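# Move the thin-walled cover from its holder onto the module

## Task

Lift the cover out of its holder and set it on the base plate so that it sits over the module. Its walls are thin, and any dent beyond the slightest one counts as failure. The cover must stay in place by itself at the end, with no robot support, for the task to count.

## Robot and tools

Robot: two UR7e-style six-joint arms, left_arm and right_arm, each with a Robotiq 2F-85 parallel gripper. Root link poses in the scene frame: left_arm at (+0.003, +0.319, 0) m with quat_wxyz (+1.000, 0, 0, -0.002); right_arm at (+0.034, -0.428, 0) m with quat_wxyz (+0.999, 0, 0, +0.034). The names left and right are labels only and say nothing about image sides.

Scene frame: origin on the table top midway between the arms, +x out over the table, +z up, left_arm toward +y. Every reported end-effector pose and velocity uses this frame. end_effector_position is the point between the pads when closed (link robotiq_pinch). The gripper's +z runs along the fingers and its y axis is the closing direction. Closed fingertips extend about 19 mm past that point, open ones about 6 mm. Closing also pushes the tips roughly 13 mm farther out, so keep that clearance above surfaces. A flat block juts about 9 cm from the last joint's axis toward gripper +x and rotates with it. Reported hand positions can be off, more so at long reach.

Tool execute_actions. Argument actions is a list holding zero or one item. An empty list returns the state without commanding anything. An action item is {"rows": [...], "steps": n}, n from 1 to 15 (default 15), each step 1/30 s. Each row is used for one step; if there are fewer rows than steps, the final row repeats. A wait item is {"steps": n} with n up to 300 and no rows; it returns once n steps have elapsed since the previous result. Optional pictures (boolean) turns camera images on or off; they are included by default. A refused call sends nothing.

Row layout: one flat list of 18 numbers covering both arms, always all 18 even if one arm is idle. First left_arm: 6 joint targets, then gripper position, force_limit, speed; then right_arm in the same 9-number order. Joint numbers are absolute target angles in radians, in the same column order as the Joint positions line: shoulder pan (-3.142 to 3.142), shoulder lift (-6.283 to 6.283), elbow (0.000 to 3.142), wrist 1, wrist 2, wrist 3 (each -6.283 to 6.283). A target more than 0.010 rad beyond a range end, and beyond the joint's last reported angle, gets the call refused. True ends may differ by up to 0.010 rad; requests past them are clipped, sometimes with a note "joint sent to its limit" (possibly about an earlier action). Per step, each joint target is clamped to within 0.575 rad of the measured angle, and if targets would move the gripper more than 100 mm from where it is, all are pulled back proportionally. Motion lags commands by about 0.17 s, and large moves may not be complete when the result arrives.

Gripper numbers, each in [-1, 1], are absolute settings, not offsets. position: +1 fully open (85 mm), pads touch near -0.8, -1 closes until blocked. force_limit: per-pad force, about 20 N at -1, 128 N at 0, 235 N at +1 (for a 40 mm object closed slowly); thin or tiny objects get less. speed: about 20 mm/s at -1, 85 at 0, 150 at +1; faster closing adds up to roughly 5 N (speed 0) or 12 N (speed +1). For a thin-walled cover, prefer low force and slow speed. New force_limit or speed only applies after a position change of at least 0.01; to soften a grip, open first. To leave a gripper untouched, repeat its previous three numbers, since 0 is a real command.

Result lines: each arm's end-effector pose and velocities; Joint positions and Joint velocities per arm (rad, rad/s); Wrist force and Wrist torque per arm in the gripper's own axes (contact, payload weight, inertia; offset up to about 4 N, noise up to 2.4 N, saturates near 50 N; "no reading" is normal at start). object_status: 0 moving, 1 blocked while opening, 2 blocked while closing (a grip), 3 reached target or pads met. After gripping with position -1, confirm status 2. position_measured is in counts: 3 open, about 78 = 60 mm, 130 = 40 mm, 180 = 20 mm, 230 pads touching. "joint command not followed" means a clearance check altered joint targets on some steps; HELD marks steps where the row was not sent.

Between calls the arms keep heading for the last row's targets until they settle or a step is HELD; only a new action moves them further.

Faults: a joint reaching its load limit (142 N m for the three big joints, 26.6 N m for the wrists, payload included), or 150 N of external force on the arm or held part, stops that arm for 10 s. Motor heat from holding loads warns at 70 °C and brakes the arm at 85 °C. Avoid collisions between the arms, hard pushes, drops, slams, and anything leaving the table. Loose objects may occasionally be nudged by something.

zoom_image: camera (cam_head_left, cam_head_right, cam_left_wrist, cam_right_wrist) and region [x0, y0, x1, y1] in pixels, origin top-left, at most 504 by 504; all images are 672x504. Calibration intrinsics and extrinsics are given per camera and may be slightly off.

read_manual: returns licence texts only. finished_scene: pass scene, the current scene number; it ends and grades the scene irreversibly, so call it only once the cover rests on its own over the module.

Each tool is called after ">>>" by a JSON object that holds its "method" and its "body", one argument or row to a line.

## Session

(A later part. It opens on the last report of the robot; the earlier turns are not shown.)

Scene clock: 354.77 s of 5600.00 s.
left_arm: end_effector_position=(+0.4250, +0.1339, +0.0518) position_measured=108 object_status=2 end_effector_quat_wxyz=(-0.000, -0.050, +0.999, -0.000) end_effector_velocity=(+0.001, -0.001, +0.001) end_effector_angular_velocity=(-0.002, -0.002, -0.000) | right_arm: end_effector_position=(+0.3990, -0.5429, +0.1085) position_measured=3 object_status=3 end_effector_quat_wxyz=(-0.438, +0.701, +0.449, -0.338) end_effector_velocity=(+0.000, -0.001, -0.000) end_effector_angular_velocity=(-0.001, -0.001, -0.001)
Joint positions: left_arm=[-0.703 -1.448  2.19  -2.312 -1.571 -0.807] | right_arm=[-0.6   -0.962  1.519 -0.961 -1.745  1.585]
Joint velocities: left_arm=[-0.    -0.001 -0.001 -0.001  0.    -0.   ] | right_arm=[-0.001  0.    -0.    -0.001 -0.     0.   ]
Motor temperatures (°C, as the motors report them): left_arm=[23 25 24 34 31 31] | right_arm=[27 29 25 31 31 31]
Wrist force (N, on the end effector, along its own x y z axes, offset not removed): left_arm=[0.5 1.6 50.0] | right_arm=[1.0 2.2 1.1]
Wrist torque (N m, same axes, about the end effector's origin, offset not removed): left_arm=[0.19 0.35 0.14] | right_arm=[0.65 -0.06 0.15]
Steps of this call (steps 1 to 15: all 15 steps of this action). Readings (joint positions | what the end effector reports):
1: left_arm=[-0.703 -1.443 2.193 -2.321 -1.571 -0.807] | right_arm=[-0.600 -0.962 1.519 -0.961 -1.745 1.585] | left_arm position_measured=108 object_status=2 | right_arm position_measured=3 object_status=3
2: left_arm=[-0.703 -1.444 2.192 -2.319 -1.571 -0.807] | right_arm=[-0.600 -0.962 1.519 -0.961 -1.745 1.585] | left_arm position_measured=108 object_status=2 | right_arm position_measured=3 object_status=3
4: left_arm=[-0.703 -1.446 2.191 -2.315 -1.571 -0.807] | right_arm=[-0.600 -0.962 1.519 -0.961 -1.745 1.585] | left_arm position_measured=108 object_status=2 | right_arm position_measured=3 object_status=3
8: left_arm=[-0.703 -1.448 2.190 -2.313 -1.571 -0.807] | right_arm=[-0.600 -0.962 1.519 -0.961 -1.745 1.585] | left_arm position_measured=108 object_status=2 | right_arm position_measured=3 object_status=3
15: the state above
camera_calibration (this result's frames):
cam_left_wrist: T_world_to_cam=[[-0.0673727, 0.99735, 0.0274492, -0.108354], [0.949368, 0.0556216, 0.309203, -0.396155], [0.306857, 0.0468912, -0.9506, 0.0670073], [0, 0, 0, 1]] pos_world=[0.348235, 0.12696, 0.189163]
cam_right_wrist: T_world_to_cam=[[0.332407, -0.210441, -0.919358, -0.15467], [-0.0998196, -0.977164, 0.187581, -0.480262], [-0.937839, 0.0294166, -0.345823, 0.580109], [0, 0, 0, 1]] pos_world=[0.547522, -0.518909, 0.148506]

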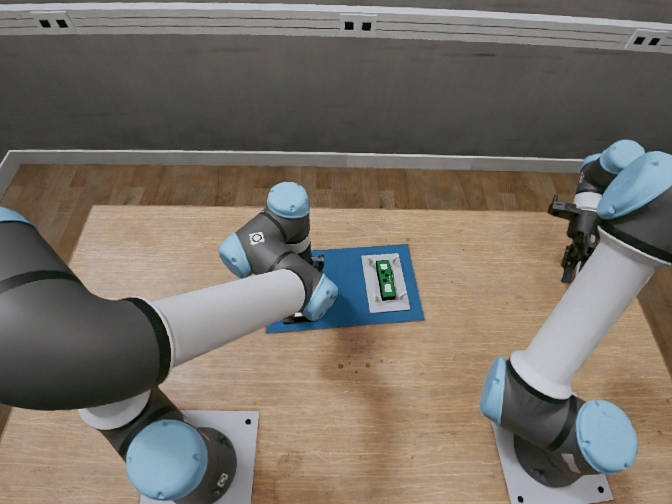

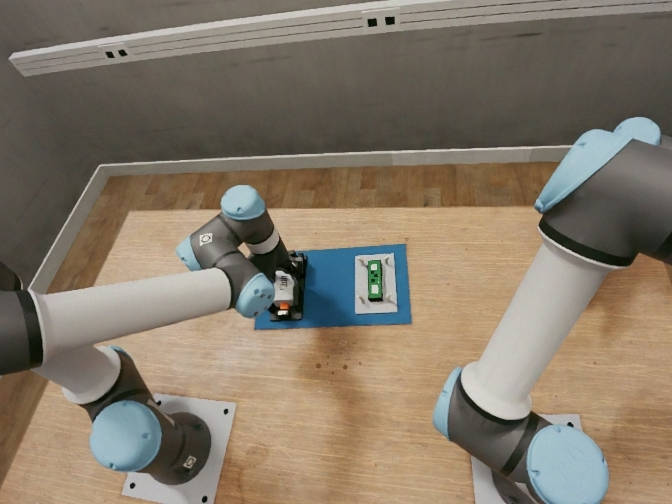

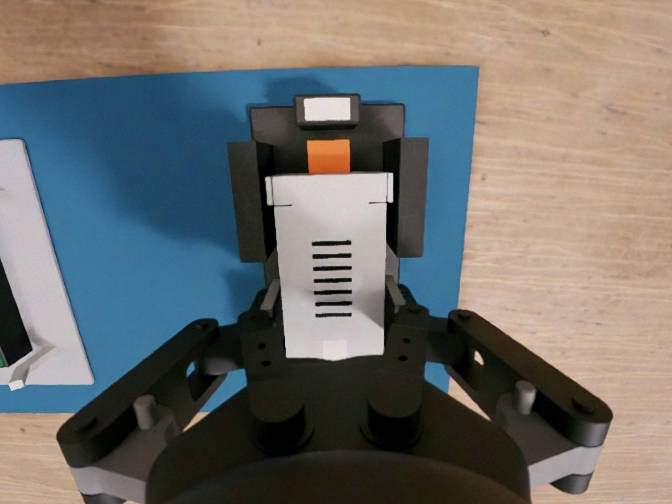

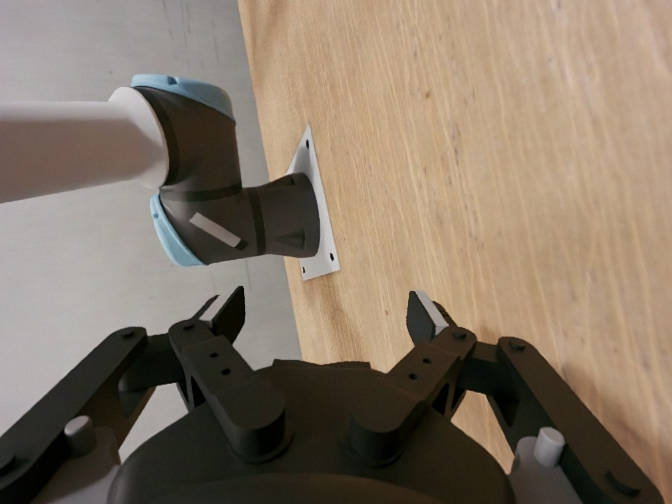

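The cover rose some. Continue slowly.

>>> {"method": "execute_actions", "body": {
  "actions": [
    {"rows":[[-0.703,-1.4536,2.186,-2.303,-1.571,-0.8066,-1,-0.66,-1,-0.6,-0.962,1.519,-0.961,-1.745,1.585,1,-1,0]],"steps":15}
  ],
  "pictures": false
}}

>>> {"method": "execute_actions", "body": {
  "actions": [
    {"rows":[[-0.703,-1.4589,2.1822,-2.2943,-1.571,-0.8066,-1,-0.66,-1,-0.6,-0.962,1.519,-0.961,-1.745,1.585,1,-1,0]],"steps":15}
  ],
  "pictures": false
}}

>>> {"method": "execute_actions", "body": {
  "actions": [
    {"rows":[[-0.703,-1.4642,2.1784,-2.2852,-1.571,-0.8066,-1,-0.66,-1,-0.6,-0.962,1.519,-0.961,-1.745,1.585,1,-1,0]],"steps":15}
  ]
}}

Scene clock: 360.43 s of 5600.00 s.
left_arm: end_effector_position=(+0.4250, +0.1339, +0.0545) position_measured=108 object_status=2 end_effector_quat_wxyz=(-0.000, -0.050, +0.999, -0.000) end_effector_velocity=(-0.000, +0.000, +0.000) end_effector_angular_velocity=(+0.000, +0.001, +0.000) | right_arm: end_effector_position=(+0.3990, -0.5429, +0.1085) position_measured=3 object_status=3 end_effector_quat_wxyz=(-0.438, +0.701, +0.449, -0.338) end_effector_velocity=(+0.000, -0.000, +0.000) end_effector_angular_velocity=(-0.000, -0.000, +0.001)
Joint positions: left_arm=[-0.703 -1.454  2.186 -2.303 -1.571 -0.807] | right_arm=[-0.6   -0.962  1.519 -0.961 -1.745  1.585]
Joint velocities: left_arm=[-0.    -0.001  0.     0.002 -0.    -0.   ] | right_arm=[ 0.     0.    -0.001  0.    -0.001 -0.   ]
Motor temperatures (°C, as the motors report them): left_arm=[23 25 24 34 31 31] | right_arm=[27 29 25 31 31 31]
Wrist force (N, on the end effector, along its own x y z axes, offset not removed): left_arm=[-1.8 0.8 50.0] | right_arm=[3.7 -2.1 -3.1]
Wrist torque (N m, same axes, about the end effector's origin, offset not removed): left_arm=[0.49 0.56 0.09] | right_arm=[-0.20 -0.51 -0.22]
Steps of this call (steps 1 to 15: the robot went on to your last target; steps 16 to 90: nothing new was sent; then 2.17 s passed at rest; steps 91 to 105: all 15 steps of this action). Readings (joint positions | what the end effector reports):
91: left_arm=[-0.703 -1.449 2.189 -2.312 -1.571 -0.807] | right_arm=[-0.600 -0.962 1.519 -0.961 -1.745 1.585] | left_arm position_measured=108 object_status=2 | right_arm position_measured=3 object_status=3
92: left_arm=[-0.703 -1.450 2.189 -2.310 -1.571 -0.807] | right_arm=[-0.600 -0.962 1.519 -0.961 -1.745 1.585] | left_arm position_measured=108 object_status=2 | right_arm position_measured=3 object_status=3
94: left_arm=[-0.703 -1.452 2.187 -2.307 -1.571 -0.807] | right_arm=[-0.600 -0.962 1.519 -0.961 -1.745 1.585] | left_arm position_measured=108 object_status=2 | right_arm position_measured=3 object_status=3
98: left_arm=[-0.703 -1.453 2.186 -2.304 -1.571 -0.807] | right_arm=[-0.600 -0.962 1.519 -0.961 -1.745 1.585] | left_arm position_measured=108 object_status=2 | right_arm position_measured=3 object_status=3
105: the state above

Scene clock: 360.93 s of 5600.00 s.
left_arm: end_effector_position=(+0.4252, +0.1337, +0.0575) position_measured=108 object_status=2 end_effector_quat_wxyz=(-0.000, -0.050, +0.999, -0.000) end_effector_velocity=(-0.000, -0.000, -0.000) end_effector_angular_velocity=(-0.000, +0.001, -0.001) | right_arm: end_effector_position=(+0.3990, -0.5429, +0.1085) position_measured=3 object_status=3 end_effector_quat_wxyz=(-0.438, +0.701, +0.449, -0.338) end_effector_velocity=(-0.000, +0.000, +0.000) end_effector_angular_velocity=(+0.001, +0.001, +0.000)
Joint positions: left_arm=[-0.703 -1.459  2.182 -2.294 -1.571 -0.807] | right_arm=[-0.6   -0.962  1.519 -0.961 -1.745  1.585]
Joint velocities: left_arm=[-0.     0.001 -0.    -0.    -0.001  0.   ] | right_arm=[ 0.     0.     0.     0.001  0.    -0.   ]
Motor temperatures (°C, as the motors report them): left_arm=[23 25 24 34 31 31] | right_arm=[27 29 25 31 31 31]
Wrist force (N, on the end effector, along its own x y z axes, offset not removed): left_arm=[1.4 3.2 45.4] | right_arm=[-0.7 0.7 0.5]
Wrist torque (N m, same axes, about the end effector's origin, offset not removed): left_arm=[0.10 0.23 0.19] | right_arm=[0.37 0.34 -0.03]
Steps of this call (steps 1 to 15: all 15 steps of this action). Readings (joint positions | what the end effector reports):
1: left_arm=[-0.703 -1.454 2.186 -2.303 -1.571 -0.807] | right_arm=[-0.600 -0.962 1.519 -0.961 -1.745 1.585] | left_arm position_measured=108 object_status=2 | right_arm position_measured=3 object_status=3
2: left_arm=[-0.703 -1.455 2.185 -2.301 -1.571 -0.807] | right_arm=[-0.600 -0.962 1.519 -0.961 -1.745 1.585] | left_arm position_measured=108 object_status=2 | right_arm position_measured=3 object_status=3
4: left_arm=[-0.703 -1.457 2.184 -2.298 -1.571 -0.807] | right_arm=[-0.600 -0.962 1.519 -0.961 -1.745 1.585] | left_arm position_measured=108 object_status=2 | right_arm position_measured=3 object_status=3
8: left_arm=[-0.703 -1.458 2.183 -2.295 -1.571 -0.807] | right_arm=[-0.600 -0.962 1.519 -0.961 -1.745 1.585] | left_arm position_measured=108 object_status=2 | right_arm position_measured=3 object_status=3
15: the state above

Scene clock: 361.43 s of 5600.00 s.
left_arm: end_effector_position=(+0.4253, +0.1337, +0.0604) position_measured=108 object_status=2 end_effector_quat_wxyz=(-0.000, -0.050, +0.999, -0.000) end_effector_velocity=(-0.000, +0.000, -0.000) end_effector_angular_velocity=(+0.001, +0.001, +0.000) | right_arm: end_effector_position=(+0.3990, -0.5429, +0.1085) position_measured=3 object_status=3 end_effector_quat_wxyz=(-0.438, +0.701, +0.449, -0.338) end_effector_velocity=(+0.000, +0.001, +0.000) end_effector_angular_velocity=(+0.001, +0.001, +0.001)
Joint positions: left_arm=[-0.703 -1.464  2.178 -2.285 -1.571 -0.807] | right_arm=[-0.6   -0.962  1.519 -0.961 -1.745  1.585]
Joint velocities: left_arm=[-0.    -0.     0.     0.002 -0.    -0.   ] | right_arm=[ 0.002 -0.     0.     0.002  0.001 -0.   ]
Motor temperatures (°C, as the motors report them): left_arm=[23 25 24 34 31 31] | right_arm=[27 29 25 31 31 31]
Wrist force (N, on the end effector, along its own x y z axes, offset not removed): left_arm=[3.8 2.6 50.0] | right_arm=[-3.3 1.6 -2.7]
Wrist torque (N m, same axes, about the end effector's origin, offset not removed): left_arm=[0.20 -0.04 0.19] | right_arm=[0.42 0.69 -0.07]
Steps of this call (steps 1 to 15: all 15 steps of this action). Readings (joint positions | what the end effector reports):
1: left_arm=[-0.703 -1.459 2.182 -2.294 -1.571 -0.807] | right_arm=[-0.600 -0.962 1.519 -0.961 -1.745 1.585] | left_arm position_measured=108 object_status=2 | right_arm position_measured=3 object_status=3
2: left_arm=[-0.703 -1.460 2.181 -2.292 -1.571 -0.807] | right_arm=[-0.600 -0.962 1.519 -0.961 -1.745 1.585] | left_arm position_measured=108 object_status=2 | right_arm position_measured=3 object_status=3
4: left_arm=[-0.703 -1.462 2.180 -2.289 -1.571 -0.807] | right_arm=[-0.600 -0.962 1.519 -0.961 -1.745 1.585] | left_arm position_measured=108 object_status=2 | right_arm position_measured=3 object_status=3
8: left_arm=[-0.703 -1.464 2.179 -2.286 -1.571 -0.807] | right_arm=[-0.600 -0.962 1.519 -0.961 -1.745 1.585] | left_arm position_measured=108 object_status=2 | right_arm position_measured=3 object_status=3
15: the state above
camera_calibration (this result's frames):
cam_left_wrist: T_world_to_cam=[[-0.0673747, 0.997351, 0.0274181, -0.108328], [0.949369, 0.0556331, 0.309199, -0.39907], [0.306855, 0.0468621, -0.950602, 0.075129], [0, 0, 0, 1]] pos_world=[0.348512, 0.126722, 0.19778]
cam_right_wrist: T_world_to_cam=[[0.332407, -0.210441, -0.919358, -0.15467], [-0.0998195, -0.977164, 0.187581, -0.480263], [-0.937839, 0.0294165, -0.345823, 0.580109], [0, 0, 0, 1]] pos_world=[0.547522, -0.518909, 0.148506]

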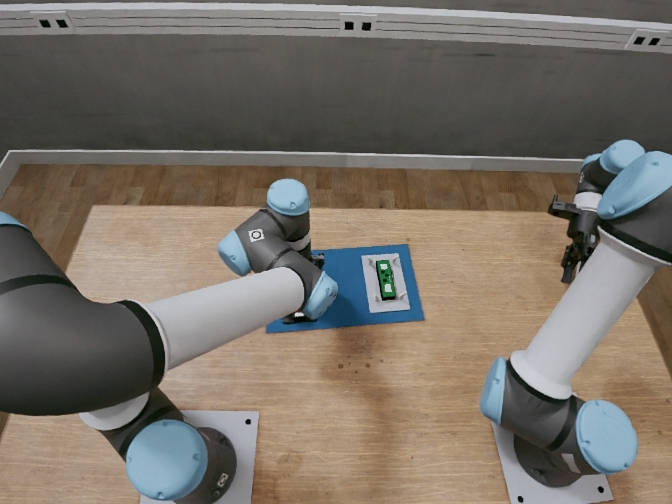

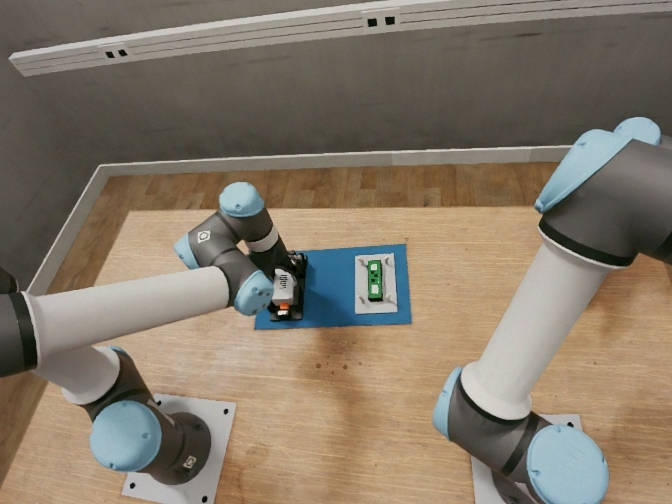

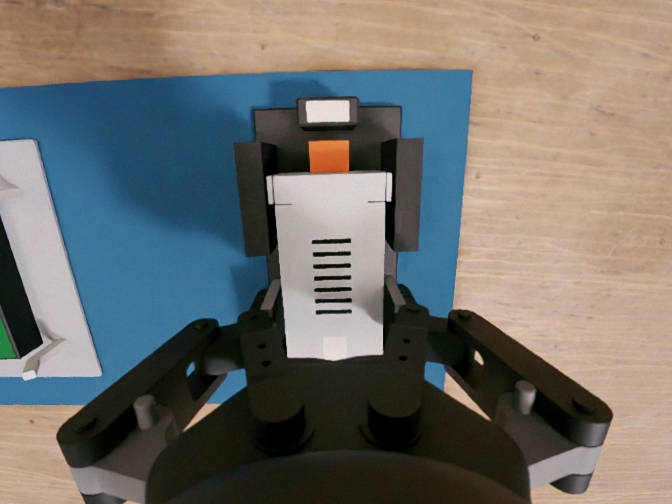

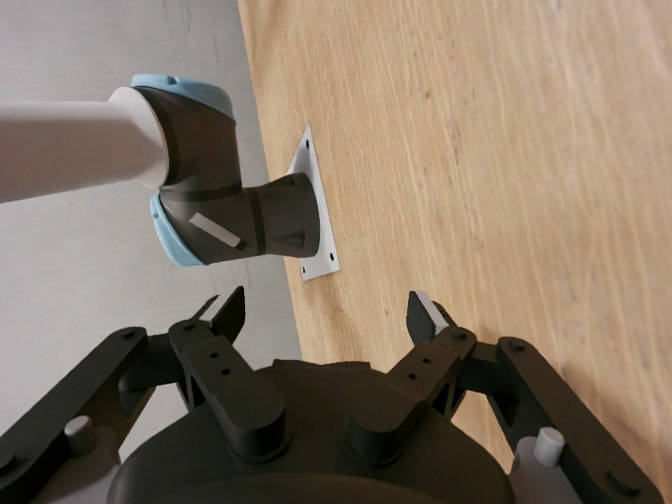

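>>> {"method": "execute_actions", "body": {
  "actions": [
    {"rows":[[-0.703,-1.4642,2.1784,-2.2852,-1.571,-0.8066,0.42,-0.78,-0.5,-0.6,-0.962,1.519,-0.961,-1.745,1.585,1,-1,0]],"steps":12}
  ],
  "pictures": false
}}

>>> {"method": "execute_actions", "body": {
  "actions": [
    {"rows":[[-0.703,-1.4485,2.1897,-2.3122,-1.571,-0.8066,0.42,-0.78,-0.5,-0.6,-0.962,1.519,-0.961,-1.745,1.585,1,-1,0]],"steps":12}
  ]
}}

>>> {"method": "execute_actions", "body": {
  "actions": [
    {"rows":[[-0.703,-1.4485,2.1897,-2.3122,-1.571,-0.8066,-1,-0.66,-1,-0.6,-0.962,1.519,-0.961,-1.745,1.585,1,-1,0]],"steps":15}
  ],
  "pictures": false
}}

>>> {"method": "execute_actions", "body": {
  "actions": [
    {"steps":20}
  ],
  "pictures": false
}}

>>> {"method": "execute_actions", "body": {
  "actions": [
    {"rows":[[-0.703,-1.4536,2.186,-2.3034,-1.571,-0.8066,-1,-0.66,-1,-0.6,-0.962,1.519,-0.961,-1.745,1.585,1,-1,0]],"steps":12}
  ],
  "pictures": false
}}

>>> {"method": "execute_actions", "body": {
  "actions": [
    {"rows":[[-0.703,-1.4589,2.1822,-2.2943,-1.571,-0.8066,-1,-0.66,-1,-0.6,-0.962,1.519,-0.961,-1.745,1.585,1,-1,0]],"steps":10}
  ],
  "pictures": false
}}

>>> {"method": "execute_actions", "body": {
  "actions": [
    {"rows":[[-0.703,-1.4642,2.1784,-2.2852,-1.571,-0.8066,-1,-0.66,-1,-0.6,-0.962,1.519,-0.961,-1.745,1.585,1,-1,0]],"steps":10}
  ],
  "pictures": false
}}

>>> {"method": "execute_actions", "body": {
  "actions": [
    {"rows":[[-0.703,-1.4695,2.1745,-2.276,-1.571,-0.8066,-1,-0.66,-1,-0.6,-0.962,1.519,-0.961,-1.745,1.585,1,-1,0]],"steps":10}
  ],
  "pictures": false
}}

>>> {"method": "execute_actions", "body": {
  "actions": [
    {"rows":[[-0.703,-1.4748,2.1706,-2.2668,-1.571,-0.8066,-1,-0.66,-1,-0.6,-0.962,1.519,-0.961,-1.745,1.585,1,-1,0]],"steps":12}
  ]
}}

Scene clock: 376.63 s of 5600.00 s.
left_arm: end_effector_position=(+0.4255, +0.1335, +0.0607) position_measured=77 object_status=0 end_effector_quat_wxyz=(+0.000, -0.050, +0.999, -0.000) end_effector_velocity=(-0.001, +0.001, -0.001) end_effector_angular_velocity=(+0.002, +0.002, -0.001) | right_arm: end_effector_position=(+0.3990, -0.5429, +0.1085) position_measured=3 object_status=3 end_effector_quat_wxyz=(-0.438, +0.701, +0.449, -0.338) end_effector_velocity=(-0.000, +0.000, -0.000) end_effector_angular_velocity=(+0.000, +0.001, +0.000)
Joint positions: left_arm=[-0.703 -1.464  2.178 -2.285 -1.571 -0.807] | right_arm=[-0.6   -0.962  1.519 -0.961 -1.745  1.585]
Joint velocities: left_arm=[-0.     0.     0.001  0.002  0.     0.   ] | right_arm=[-0.     0.     0.001 -0.    -0.     0.   ]
Motor temperatures (°C, as the motors report them): left_arm=[23 25 24 34 31 31] | right_arm=[27 29 25 31 31 31]
Wrist force (N, on the end effector, along its own x y z axes, offset not removed): left_arm=[-1.2 3.6 -1.0] | right_arm=[-3.3 1.0 2.0]
Wrist torque (N m, same axes, about the end effector's origin, offset not removed): left_arm=[0.92 0.42 0.14] | right_arm=[0.36 0.63 -0.10]
Steps of this call (steps 1 to 15: the robot went on to your last target; steps 16 to 90: nothing new was sent; then 11.80 s passed at rest; steps 91 to 102: all 12 steps of this action). Readings (joint positions | what the end effector reports):
91: left_arm=[-0.703 -1.464 2.178 -2.285 -1.571 -0.807] | right_arm=[-0.600 -0.962 1.519 -0.961 -1.745 1.585] | left_arm position_measured=108 object_status=0 | right_arm position_measured=3 object_status=3
92: left_arm=[-0.703 -1.464 2.178 -2.285 -1.571 -0.807] | right_arm=[-0.600 -0.962 1.519 -0.961 -1.745 1.585] | left_arm position_measured=107 object_status=0 | right_arm position_measured=3 object_status=3
94: left_arm=[-0.703 -1.464 2.178 -2.285 -1.571 -0.807] | right_arm=[-0.600 -0.962 1.519 -0.961 -1.745 1.585] | left_arm position_measured=101 object_status=0 | right_arm position_measured=3 object_status=3
98: left_arm=[-0.703 -1.464 2.178 -2.285 -1.571 -0.807] | right_arm=[-0.600 -0.962 1.519 -0.961 -1.745 1.585] | left_arm position_measured=83 object_status=0 | right_arm position_measured=3 object_status=3
102: the state above

Scene clock: 377.03 s of 5600.00 s.
left_arm: end_effector_position=(+0.4250, +0.1339, +0.0520) position_measured=76 object_status=3 end_effector_quat_wxyz=(+0.000, -0.050, +0.999, -0.000) end_effector_velocity=(-0.000, +0.000, -0.002) end_effector_angular_velocity=(+0.001, +0.001, +0.000) | right_arm: end_effector_position=(+0.3990, -0.5429, +0.1085) position_measured=3 object_status=3 end_effector_quat_wxyz=(-0.438, +0.701, +0.449, -0.338) end_effector_velocity=(-0.000, +0.000, +0.000) end_effector_angular_velocity=(+0.001, +0.001, +0.000)
Joint positions: left_arm=[-0.703 -1.449  2.189 -2.312 -1.571 -0.807] | right_arm=[-0.6   -0.962  1.519 -0.961 -1.745  1.585]
Joint velocities: left_arm=[ 0.     0.004  0.003 -0.006 -0.     0.   ] | right_arm=[ 0.    -0.001  0.001  0.001 -0.     0.   ]
Motor temperatures (°C, as the motors report them): left_arm=[23 25 24 34 31 31] | right_arm=[27 29 25 31 31 31]
Wrist force (N, on the end effector, along its own x y z axes, offset not removed): left_arm=[2.2 -0.4 -1.6] | right_arm=[0.4 1.3 0.1]
Wrist torque (N m, same axes, about the end effector's origin, offset not removed): left_arm=[0.13 -0.28 0.19] | right_arm=[0.32 0.21 -0.15]
Steps of this call (steps 1 to 12: all 12 steps of this action). Readings (joint positions | what the end effector reports):
1: left_arm=[-0.703 -1.464 2.178 -2.286 -1.571 -0.807] | right_arm=[-0.600 -0.962 1.519 -0.961 -1.745 1.585] | left_arm position_measured=76 object_status=0 | right_arm position_measured=3 object_status=3
2: left_arm=[-0.703 -1.461 2.181 -2.291 -1.571 -0.807] | right_arm=[-0.600 -0.962 1.519 -0.961 -1.745 1.585] | left_arm position_measured=76 object_status=0 | right_arm position_measured=3 object_status=3
4: left_arm=[-0.703 -1.455 2.185 -2.301 -1.571 -0.807] | right_arm=[-0.600 -0.962 1.519 -0.961 -1.745 1.585] | left_arm position_measured=76 object_status=0 | right_arm position_measured=3 object_status=3
8: left_arm=[-0.703 -1.450 2.189 -2.310 -1.571 -0.807] | right_arm=[-0.600 -0.962 1.519 -0.961 -1.745 1.585] | left_arm position_measured=76 object_status=3 | right_arm position_measured=3 object_status=3
12: the state above
camera_calibration (this result's frames):
cam_left_wrist: T_world_to_cam=[[-0.0673769, 0.997351, 0.0274283, -0.108376], [0.949343, 0.0556283, 0.309277, -0.396204], [0.306932, 0.046877, -0.950576, 0.0671492], [0, 0, 0, 1]] pos_world=[0.348221, 0.126981, 0.18934]
cam_right_wrist: T_world_to_cam=[[0.332408, -0.210441, -0.919358, -0.15467], [-0.0998199, -0.977164, 0.187581, -0.480262], [-0.937839, 0.0294167, -0.345823, 0.580109], [0, 0, 0, 1]] pos_world=[0.547522, -0.518909, 0.148507]

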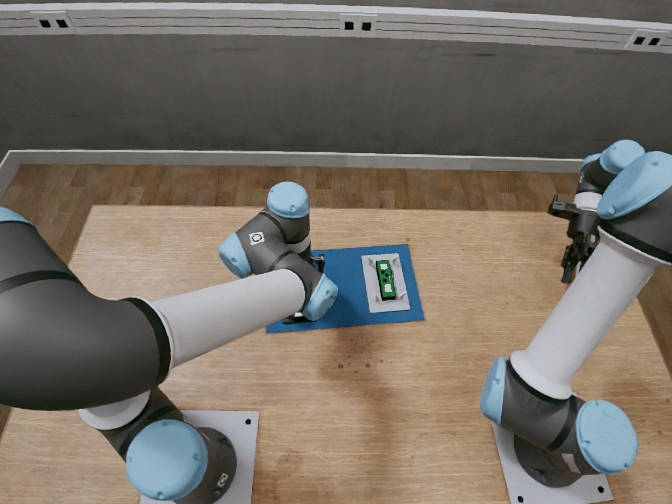

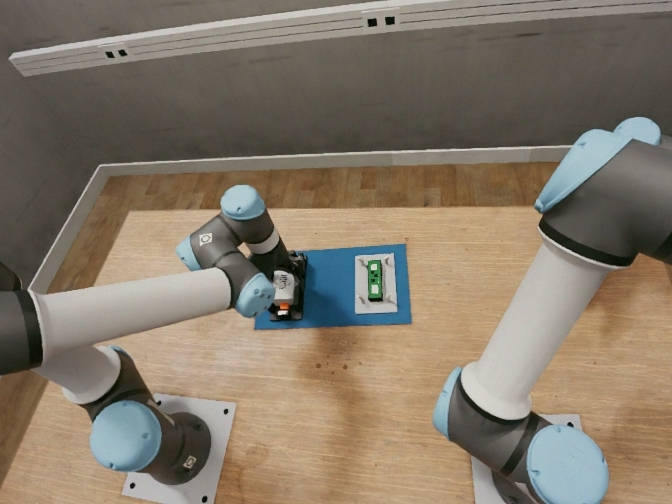

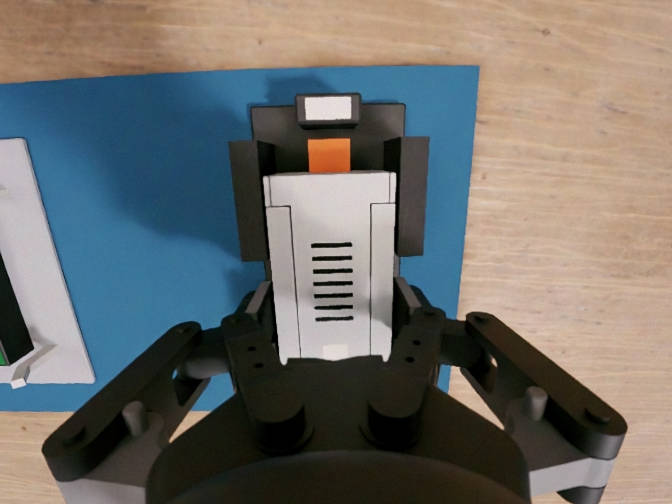

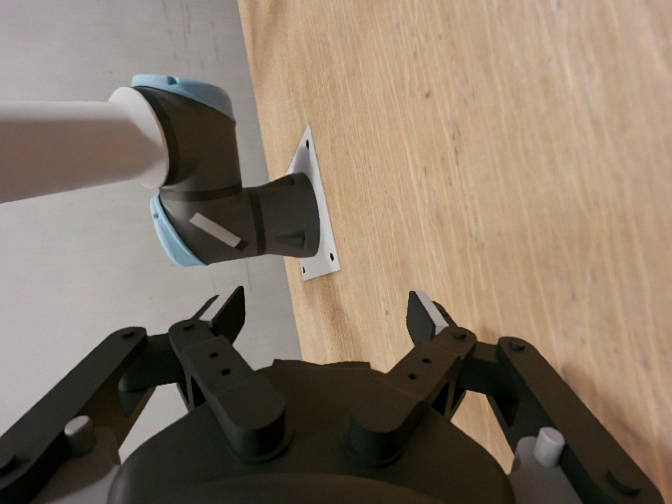

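Scene clock: 377.53 s of 5600.00 s.
left_arm: end_effector_position=(+0.4250, +0.1339, +0.0518) position_measured=97 object_status=0 end_effector_quat_wxyz=(+0.000, -0.050, +0.999, -0.000) end_effector_velocity=(+0.000, +0.000, +0.000) end_effector_angular_velocity=(-0.001, -0.001, -0.000) | right_arm: end_effector_position=(+0.3990, -0.5429, +0.1085) position_measured=3 object_status=3 end_effector_quat_wxyz=(-0.438, +0.701, +0.449, -0.338) end_effector_velocity=(-0.000, -0.000, +0.000) end_effector_angular_velocity=(+0.000, +0.000, -0.000)
Joint positions: left_arm=[-0.703 -1.449  2.19  -2.312 -1.571 -0.807] | right_arm=[-0.6   -0.962  1.519 -0.961 -1.745  1.585]
Joint velocities: left_arm=[ 0.    -0.001  0.    -0.    -0.     0.001] | right_arm=[-0.001 -0.001  0.001  0.    -0.    -0.   ]
Motor temperatures (°C, as the motors report them): left_arm=[23 25 24 34 31 31] | right_arm=[27 29 25 31 31 31]
Wrist force (N, on the end effector, along its own x y z axes, offset not removed): left_arm=[0.2 6.1 -17.5] | right_arm=[-1.2 0.9 1.7]
Wrist torque (N m, same axes, about the end effector's origin, offset not removed): left_arm=[-0.07 0.28 0.04] | right_arm=[0.22 0.24 0.03]
Steps of this call (steps 1 to 15: all 15 steps of this action). Readings (joint positions | what the end effector reports):
1: left_arm=[-0.703 -1.449 2.190 -2.312 -1.571 -0.807] | right_arm=[-0.600 -0.962 1.519 -0.961 -1.745 1.585] | left_arm position_measured=76 object_status=0 | right_arm position_measured=3 object_status=3
2: left_arm=[-0.703 -1.449 2.190 -2.312 -1.571 -0.807] | right_arm=[-0.600 -0.962 1.519 -0.961 -1.745 1.585] | left_arm position_measured=76 object_status=0 | right_arm position_measured=3 object_status=3
4: left_arm=[-0.703 -1.449 2.190 -2.312 -1.571 -0.807] | right_arm=[-0.600 -0.962 1.519 -0.961 -1.745 1.585] | left_arm position_measured=79 object_status=0 | right_arm position_measured=3 object_status=3
8: left_arm=[-0.703 -1.449 2.190 -2.312 -1.571 -0.807] | right_arm=[-0.600 -0.962 1.519 -0.961 -1.745 1.585] | left_arm position_measured=85 object_status=0 | right_arm position_measured=3 object_status=3
15: the state above

Scene clock: 378.20 s of 5600.00 s.
left_arm: end_effector_position=(+0.4250, +0.1339, +0.0518) position_measured=107 object_status=2 end_effector_quat_wxyz=(+0.000, -0.050, +0.999, -0.000) end_effector_velocity=(-0.000, -0.000, -0.000) end_effector_angular_velocity=(+0.000, +0.001, -0.000) | right_arm: end_effector_position=(+0.3990, -0.5429, +0.1085) position_measured=3 object_status=3 end_effector_quat_wxyz=(-0.438, +0.701, +0.449, -0.338) end_effector_velocity=(+0.000, +0.000, -0.000) end_effector_angular_velocity=(+0.000, -0.001, +0.000)
Joint positions: left_arm=[-0.703 -1.449  2.19  -2.312 -1.571 -0.807] | right_arm=[-0.6   -0.962  1.519 -0.961 -1.745  1.585]
Joint velocities: left_arm=[-0.     0.001 -0.     0.001 -0.     0.   ] | right_arm=[ 0.001  0.     0.    -0.001  0.    -0.   ]
Motor temperatures (°C, as the motors report them): left_arm=[23 25 24 34 31 31] | right_arm=[27 29 25 31 31 31]
Wrist force (N, on the end effector, along its own x y z axes, offset not removed): left_arm=[2.2 9.5 -42.5] | right_arm=[-1.1 0.5 3.3]
Wrist torque (N m, same axes, about the end effector's origin, offset not removed): left_arm=[-0.07 0.12 0.23] | right_arm=[0.42 0.36 0.14]
Steps of this call (steps 1 to 15: the robot went on to your last target; steps 16 to 20: nothing new was sent). Readings (joint positions | what the end effector reports):
1: left_arm=[-0.703 -1.449 2.190 -2.312 -1.571 -0.807] | right_arm=[-0.600 -0.962 1.519 -0.961 -1.745 1.585] | left_arm position_measured=98 object_status=0 | right_arm position_measured=3 object_status=3
2: left_arm=[-0.703 -1.449 2.190 -2.312 -1.571 -0.807] | right_arm=[-0.600 -0.962 1.519 -0.961 -1.745 1.585] | left_arm position_measured=100 object_status=0 | right_arm position_measured=3 object_status=3
4: left_arm=[-0.703 -1.449 2.190 -2.312 -1.571 -0.807] | right_arm=[-0.600 -0.962 1.519 -0.961 -1.745 1.585] | left_arm position_measured=102 object_status=0 | right_arm position_measured=3 object_status=3
8: left_arm=[-0.703 -1.449 2.190 -2.312 -1.571 -0.807] | right_arm=[-0.600 -0.962 1.519 -0.961 -1.745 1.585] | left_arm position_measured=107 object_status=0 | right_arm position_measured=3 object_status=3
20: the state above
All arms were judged still, so your last target was given up. Only a new action makes them travel on or press farther. Fingers that are still opening or closing keep moving.

Scene clock: 378.60 s of 5600.00 s.
left_arm: end_effector_position=(+0.4250, +0.1339, +0.0544) position_measured=108 object_status=2 end_effector_quat_wxyz=(-0.000, -0.050, +0.999, -0.000) end_effector_velocity=(+0.001, -0.000, +0.001) end_effector_angular_velocity=(-0.001, -0.002, +0.001) | right_arm: end_effector_position=(+0.3990, -0.5429, +0.1085) position_measured=3 object_status=3 end_effector_quat_wxyz=(-0.438, +0.701, +0.449, -0.338) end_effector_velocity=(+0.000, -0.000, -0.000) end_effector_angular_velocity=(-0.001, -0.001, -0.000)
Joint positions: left_arm=[-0.703 -1.453  2.186 -2.304 -1.571 -0.807] | right_arm=[-0.6   -0.962  1.519 -0.961 -1.745  1.585]
Joint velocities: left_arm=[ 0.    -0.002 -0.002  0.002  0.    -0.001] | right_arm=[-0.     0.    -0.001 -0.    -0.     0.   ]
Motor temperatures (°C, as the motors report them): left_arm=[23 25 24 34 31 31] | right_arm=[27 29 25 31 31 31]
Wrist force (N, on the end effector, along its own x y z axes, offset not removed): left_arm=[-2.3 -1.7 45.2] | right_arm=[-1.2 -0.5 -0.1]
Wrist torque (N m, same axes, about the end effector's origin, offset not removed): left_arm=[0.20 0.20 0.29] | right_arm=[0.03 0.42 -0.18]
Steps of this call (steps 1 to 12: all 12 steps of this action). Readings (joint positions | what the end effector reports):
1: left_arm=[-0.703 -1.449 2.190 -2.312 -1.571 -0.807] | right_arm=[-0.600 -0.962 1.519 -0.961 -1.745 1.585] | left_arm position_measured=107 object_status=2 | right_arm position_measured=3 object_status=3
2: left_arm=[-0.703 -1.450 2.189 -2.310 -1.571 -0.807] | right_arm=[-0.600 -0.962 1.519 -0.961 -1.745 1.585] | left_arm position_measured=107 object_status=2 | right_arm position_measured=3 object_status=3
4: left_arm=[-0.703 -1.451 2.188 -2.307 -1.571 -0.807] | right_arm=[-0.600 -0.962 1.519 -0.961 -1.745 1.585] | left_arm position_measured=107 object_status=2 | right_arm position_measured=3 object_status=3
8: left_arm=[-0.703 -1.453 2.187 -2.304 -1.571 -0.807] | right_arm=[-0.600 -0.962 1.519 -0.961 -1.745 1.585] | left_arm position_measured=107 object_status=2 | right_arm position_measured=3 object_status=3
12: the state above

Scene clock: 378.93 s of 5600.00 s.
left_arm: end_effector_position=(+0.4252, +0.1337, +0.0574) position_measured=108 object_status=2 end_effector_quat_wxyz=(-0.000, -0.050, +0.999, -0.000) end_effector_velocity=(+0.000, -0.000, +0.002) end_effector_angular_velocity=(-0.000, -0.000, -0.000) | right_arm: end_effector_position=(+0.3990, -0.5429, +0.1085) position_measured=3 object_status=3 end_effector_quat_wxyz=(-0.438, +0.701, +0.449, -0.338) end_effector_velocity=(+0.000, -0.001, +0.000) end_effector_angular_velocity=(-0.001, -0.001, +0.000)
Joint positions: left_arm=[-0.703 -1.459  2.182 -2.295 -1.571 -0.807] | right_arm=[-0.6   -0.962  1.519 -0.961 -1.745  1.585]
Joint velocities: left_arm=[ 0.    -0.003 -0.002  0.005  0.     0.   ] | right_arm=[-0.001 -0.    -0.001 -0.    -0.001 -0.   ]
Motor temperatures (°C, as the motors report them): left_arm=[23 25 24 34 31 31] | right_arm=[27 29 25 31 31 31]
Wrist force (N, on the end effector, along its own x y z axes, offset not removed): left_arm=[-1.6 1.9 45.1] | right_arm=[1.8 -1.3 0.6]
Wrist torque (N m, same axes, about the end effector's origin, offset not removed): left_arm=[0.04 0.49 0.18] | right_arm=[-0.12 -0.09 -0.13]
Steps of this call (steps 1 to 10: all 10 steps of this action). Readings (joint positions | what the end effector reports):
1: left_arm=[-0.703 -1.454 2.186 -2.303 -1.571 -0.807] | right_arm=[-0.600 -0.962 1.519 -0.961 -1.745 1.585] | left_arm position_measured=108 object_status=2 | right_arm position_measured=3 object_status=3
2: left_arm=[-0.703 -1.455 2.185 -2.301 -1.571 -0.807] | right_arm=[-0.600 -0.962 1.519 -0.961 -1.745 1.585] | left_arm position_measured=108 object_status=2 | right_arm position_measured=3 object_status=3
4: left_arm=[-0.703 -1.457 2.184 -2.298 -1.571 -0.807] | right_arm=[-0.600 -0.962 1.519 -0.961 -1.745 1.585] | left_arm position_measured=108 object_status=2 | right_arm position_measured=3 object_status=3
8: left_arm=[-0.703 -1.458 2.183 -2.295 -1.571 -0.807] | right_arm=[-0.600 -0.962 1.519 -0.961 -1.745 1.585] | left_arm position_measured=108 object_status=2 | right_arm position_measured=3 object_status=3
10: the state above

Scene clock: 379.27 s of 5600.00 s.
left_arm: end_effector_position=(+0.4253, +0.1337, +0.0603) position_measured=108 object_status=2 end_effector_quat_wxyz=(-0.000, -0.050, +0.999, -0.000) end_effector_velocity=(+0.000, -0.000, +0.002) end_effector_angular_velocity=(-0.000, -0.000, -0.000) | right_arm: end_effector_position=(+0.3990, -0.5429, +0.1085) position_measured=3 object_status=3 end_effector_quat_wxyz=(-0.438, +0.701, +0.449, -0.338) end_effector_velocity=(-0.000, +0.000, -0.000) end_effector_angular_velocity=(+0.001, +0.001, -0.000)
Joint positions: left_arm=[-0.703 -1.464  2.179 -2.286 -1.571 -0.807] | right_arm=[-0.6   -0.962  1.519 -0.961 -1.745  1.585]
Joint velocities: left_arm=[ 0.    -0.003 -0.002  0.005 -0.     0.001] | right_arm=[-0.     0.001  0.001 -0.     0.    -0.   ]
Motor temperatures (°C, as the motors report them): left_arm=[23 25 24 34 31 31] | right_arm=[27 29 25 31 31 31]
Wrist force (N, on the end effector, along its own x y z axes, offset not removed): left_arm=[2.3 0.1 43.3] | right_arm=[-2.6 0.0 0.6]
Wrist torque (N m, same axes, about the end effector's origin, offset not removed): left_arm=[-0.39 -0.12 0.13] | right_arm=[0.22 0.66 -0.09]
Steps of this call (steps 1 to 10: all 10 steps of this action). Readings (joint positions | what the end effector reports):
1: left_arm=[-0.703 -1.459 2.182 -2.294 -1.571 -0.807] | right_arm=[-0.600 -0.962 1.519 -0.961 -1.745 1.585] | left_arm position_measured=108 object_status=2 | right_arm position_measured=3 object_status=3
2: left_arm=[-0.703 -1.460 2.181 -2.292 -1.571 -0.807] | right_arm=[-0.600 -0.962 1.519 -0.961 -1.745 1.585] | left_arm position_measured=108 object_status=2 | right_arm position_measured=3 object_status=3
4: left_arm=[-0.703 -1.462 2.180 -2.289 -1.571 -0.807] | right_arm=[-0.600 -0.962 1.519 -0.961 -1.745 1.585] | left_arm position_measured=108 object_status=2 | right_arm position_measured=3 object_status=3
8: left_arm=[-0.703 -1.464 2.179 -2.286 -1.571 -0.807] | right_arm=[-0.600 -0.962 1.519 -0.961 -1.745 1.585] | left_arm position_measured=108 object_status=2 | right_arm position_measured=3 object_status=3
10: the state above

Scene clock: 379.60 s of 5600.00 s.
left_arm: end_effector_position=(+0.4254, +0.1336, +0.0633) position_measured=108 object_status=2 end_effector_quat_wxyz=(+0.000, -0.050, +0.999, -0.000) end_effector_velocity=(-0.000, +0.000, +0.001) end_effector_angular_velocity=(+0.002, +0.001, +0.000) | right_arm: end_effector_position=(+0.3990, -0.5429, +0.1085) position_measured=3 object_status=3 end_effector_quat_wxyz=(-0.438, +0.701, +0.449, -0.338) end_effector_velocity=(+0.000, +0.001, -0.000) end_effector_angular_velocity=(+0.001, -0.000, -0.001)
Joint positions: left_arm=[-0.703 -1.469  2.175 -2.276 -1.571 -0.807] | right_arm=[-0.6   -0.962  1.519 -0.961 -1.745  1.585]
Joint velocities: left_arm=[ 0.    -0.002 -0.002  0.006  0.     0.   ] | right_arm=[ 0.     0.     0.001 -0.001  0.001 -0.   ]
Motor temperatures (°C, as the motors report them): left_arm=[23 25 24 34 31 31] | right_arm=[27 29 25 31 31 31]
Wrist force (N, on the end effector, along its own x y z axes, offset not removed): left_arm=[2.3 3.8 44.4] | right_arm=[3.0 3.6 -1.0]
Wrist torque (N m, same axes, about the end effector's origin, offset not removed): left_arm=[0.35 0.05 0.11] | right_arm=[0.86 -0.33 -0.04]
Steps of this call (steps 1 to 10: all 10 steps of this action). Readings (joint positions | what the end effector reports):
1: left_arm=[-0.703 -1.464 2.178 -2.285 -1.571 -0.807] | right_arm=[-0.600 -0.962 1.519 -0.961 -1.745 1.585] | left_arm position_measured=108 object_status=2 | right_arm position_measured=3 object_status=3
2: left_arm=[-0.703 -1.465 2.178 -2.283 -1.571 -0.807] | right_arm=[-0.600 -0.962 1.519 -0.961 -1.745 1.585] | left_arm position_measured=108 object_status=2 | right_arm position_measured=3 object_status=3
4: left_arm=[-0.703 -1.467 2.176 -2.280 -1.571 -0.807] | right_arm=[-0.600 -0.962 1.519 -0.961 -1.745 1.585] | left_arm position_measured=108 object_status=2 | right_arm position_measured=3 object_status=3
8: left_arm=[-0.703 -1.469 2.175 -2.277 -1.571 -0.807] | right_arm=[-0.600 -0.962 1.519 -0.961 -1.745 1.585] | left_arm position_measured=108 object_status=2 | right_arm position_measured=3 object_status=3
10: the state above

Scene clock: 380.00 s of 5600.00 s.
left_arm: end_effector_position=(+0.4254, +0.1335, +0.0663) position_measured=108 object_status=2 end_effector_quat_wxyz=(+0.000, -0.050, +0.999, -0.000) end_effector_velocity=(-0.000, -0.000, +0.001) end_effector_angular_velocity=(-0.002, +0.000, +0.000) | right_arm: end_effector_position=(+0.3990, -0.5429, +0.1085) position_measured=3 object_status=3 end_effector_quat_wxyz=(-0.438, +0.701, +0.449, -0.338) end_effector_velocity=(-0.000, +0.000, -0.000) end_effector_angular_velocity=(+0.001, +0.001, -0.001)
Joint positions: left_arm=[-0.703 -1.475  2.171 -2.267 -1.571 -0.807] | right_arm=[-0.6   -0.962  1.519 -0.961 -1.745  1.585]
Joint velocities: left_arm=[ 0.    -0.002 -0.001  0.002 -0.002 -0.   ] | right_arm=[-0.     0.     0.     0.     0.001 -0.   ]
Motor temperatures (°C, as the motors report them): left_arm=[23 25 24 34 31 31] | right_arm=[27 29 25 31 31 31]
Wrist force (N, on the end effector, along its own x y z axes, offset not removed): left_arm=[-1.3 0.3 41.5] | right_arm=[-0.3 2.1 0.5]
Wrist torque (N m, same axes, about the end effector's origin, offset not removed): left_arm=[-0.48 0.70 0.25] | right_arm=[0.45 0.11 -0.29]
Steps of this call (steps 1 to 12: all 12 steps of this action). Readings (joint positions | what the end effector reports):
1: left_arm=[-0.703 -1.470 2.174 -2.276 -1.571 -0.807] | right_arm=[-0.600 -0.962 1.519 -0.961 -1.745 1.585] | left_arm position_measured=108 object_status=2 | right_arm position_measured=3 object_status=3
2: left_arm=[-0.703 -1.471 2.174 -2.274 -1.571 -0.807] | right_arm=[-0.600 -0.962 1.519 -0.961 -1.745 1.585] | left_arm position_measured=108 object_status=2 | right_arm position_measured=3 object_status=3
4: left_arm=[-0.703 -1.473 2.172 -2.271 -1.571 -0.807] | right_arm=[-0.600 -0.962 1.519 -0.961 -1.745 1.585] | left_arm position_measured=108 object_status=2 | right_arm position_measured=3 object_status=3
8: left_arm=[-0.703 -1.474 2.171 -2.268 -1.571 -0.807] | right_arm=[-0.600 -0.962 1.519 -0.961 -1.745 1.585] | left_arm position_measured=108 object_status=2 | right_arm position_measured=3 object_status=3
12: the state above
camera_calibration (this result's frames):
cam_left_wrist: T_world_to_cam=[[-0.0673759, 0.997351, 0.0274159, -0.108352], [0.949359, 0.0556335, 0.309229, -0.401039], [0.306884, 0.0468621, -0.950592, 0.0806964], [0, 0, 0, 1]] pos_world=[0.348665, 0.126594, 0.203693]
cam_right_wrist: T_world_to_cam=[[0.332408, -0.210441, -0.919358, -0.15467], [-0.0998198, -0.977164, 0.187581, -0.480262], [-0.937839, 0.0294166, -0.345823, 0.580109], [0, 0, 0, 1]] pos_world=[0.547522, -0.518909, 0.148507]

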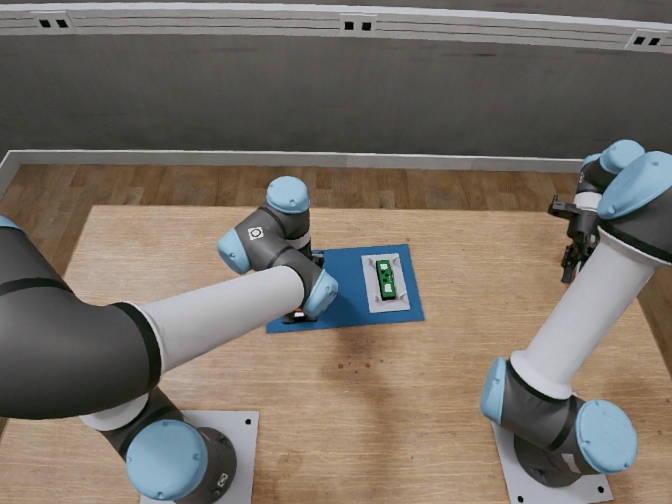

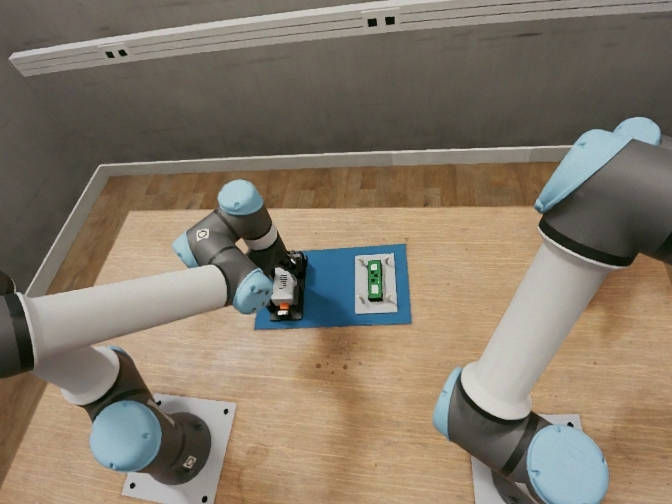

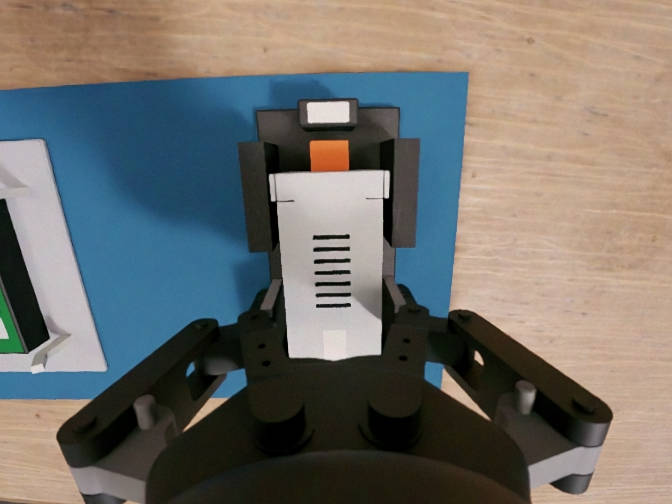

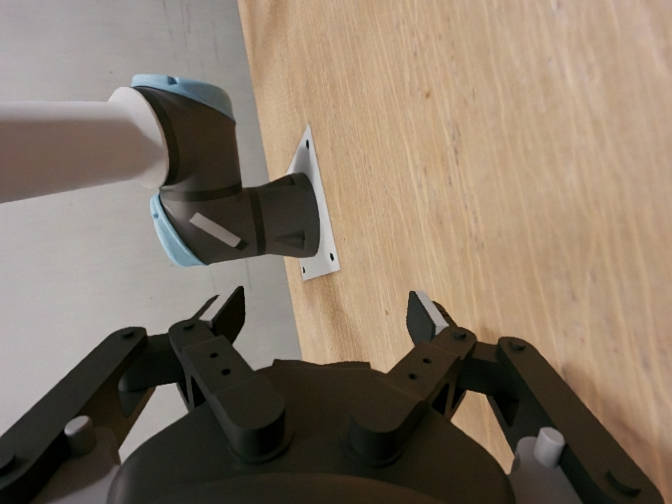

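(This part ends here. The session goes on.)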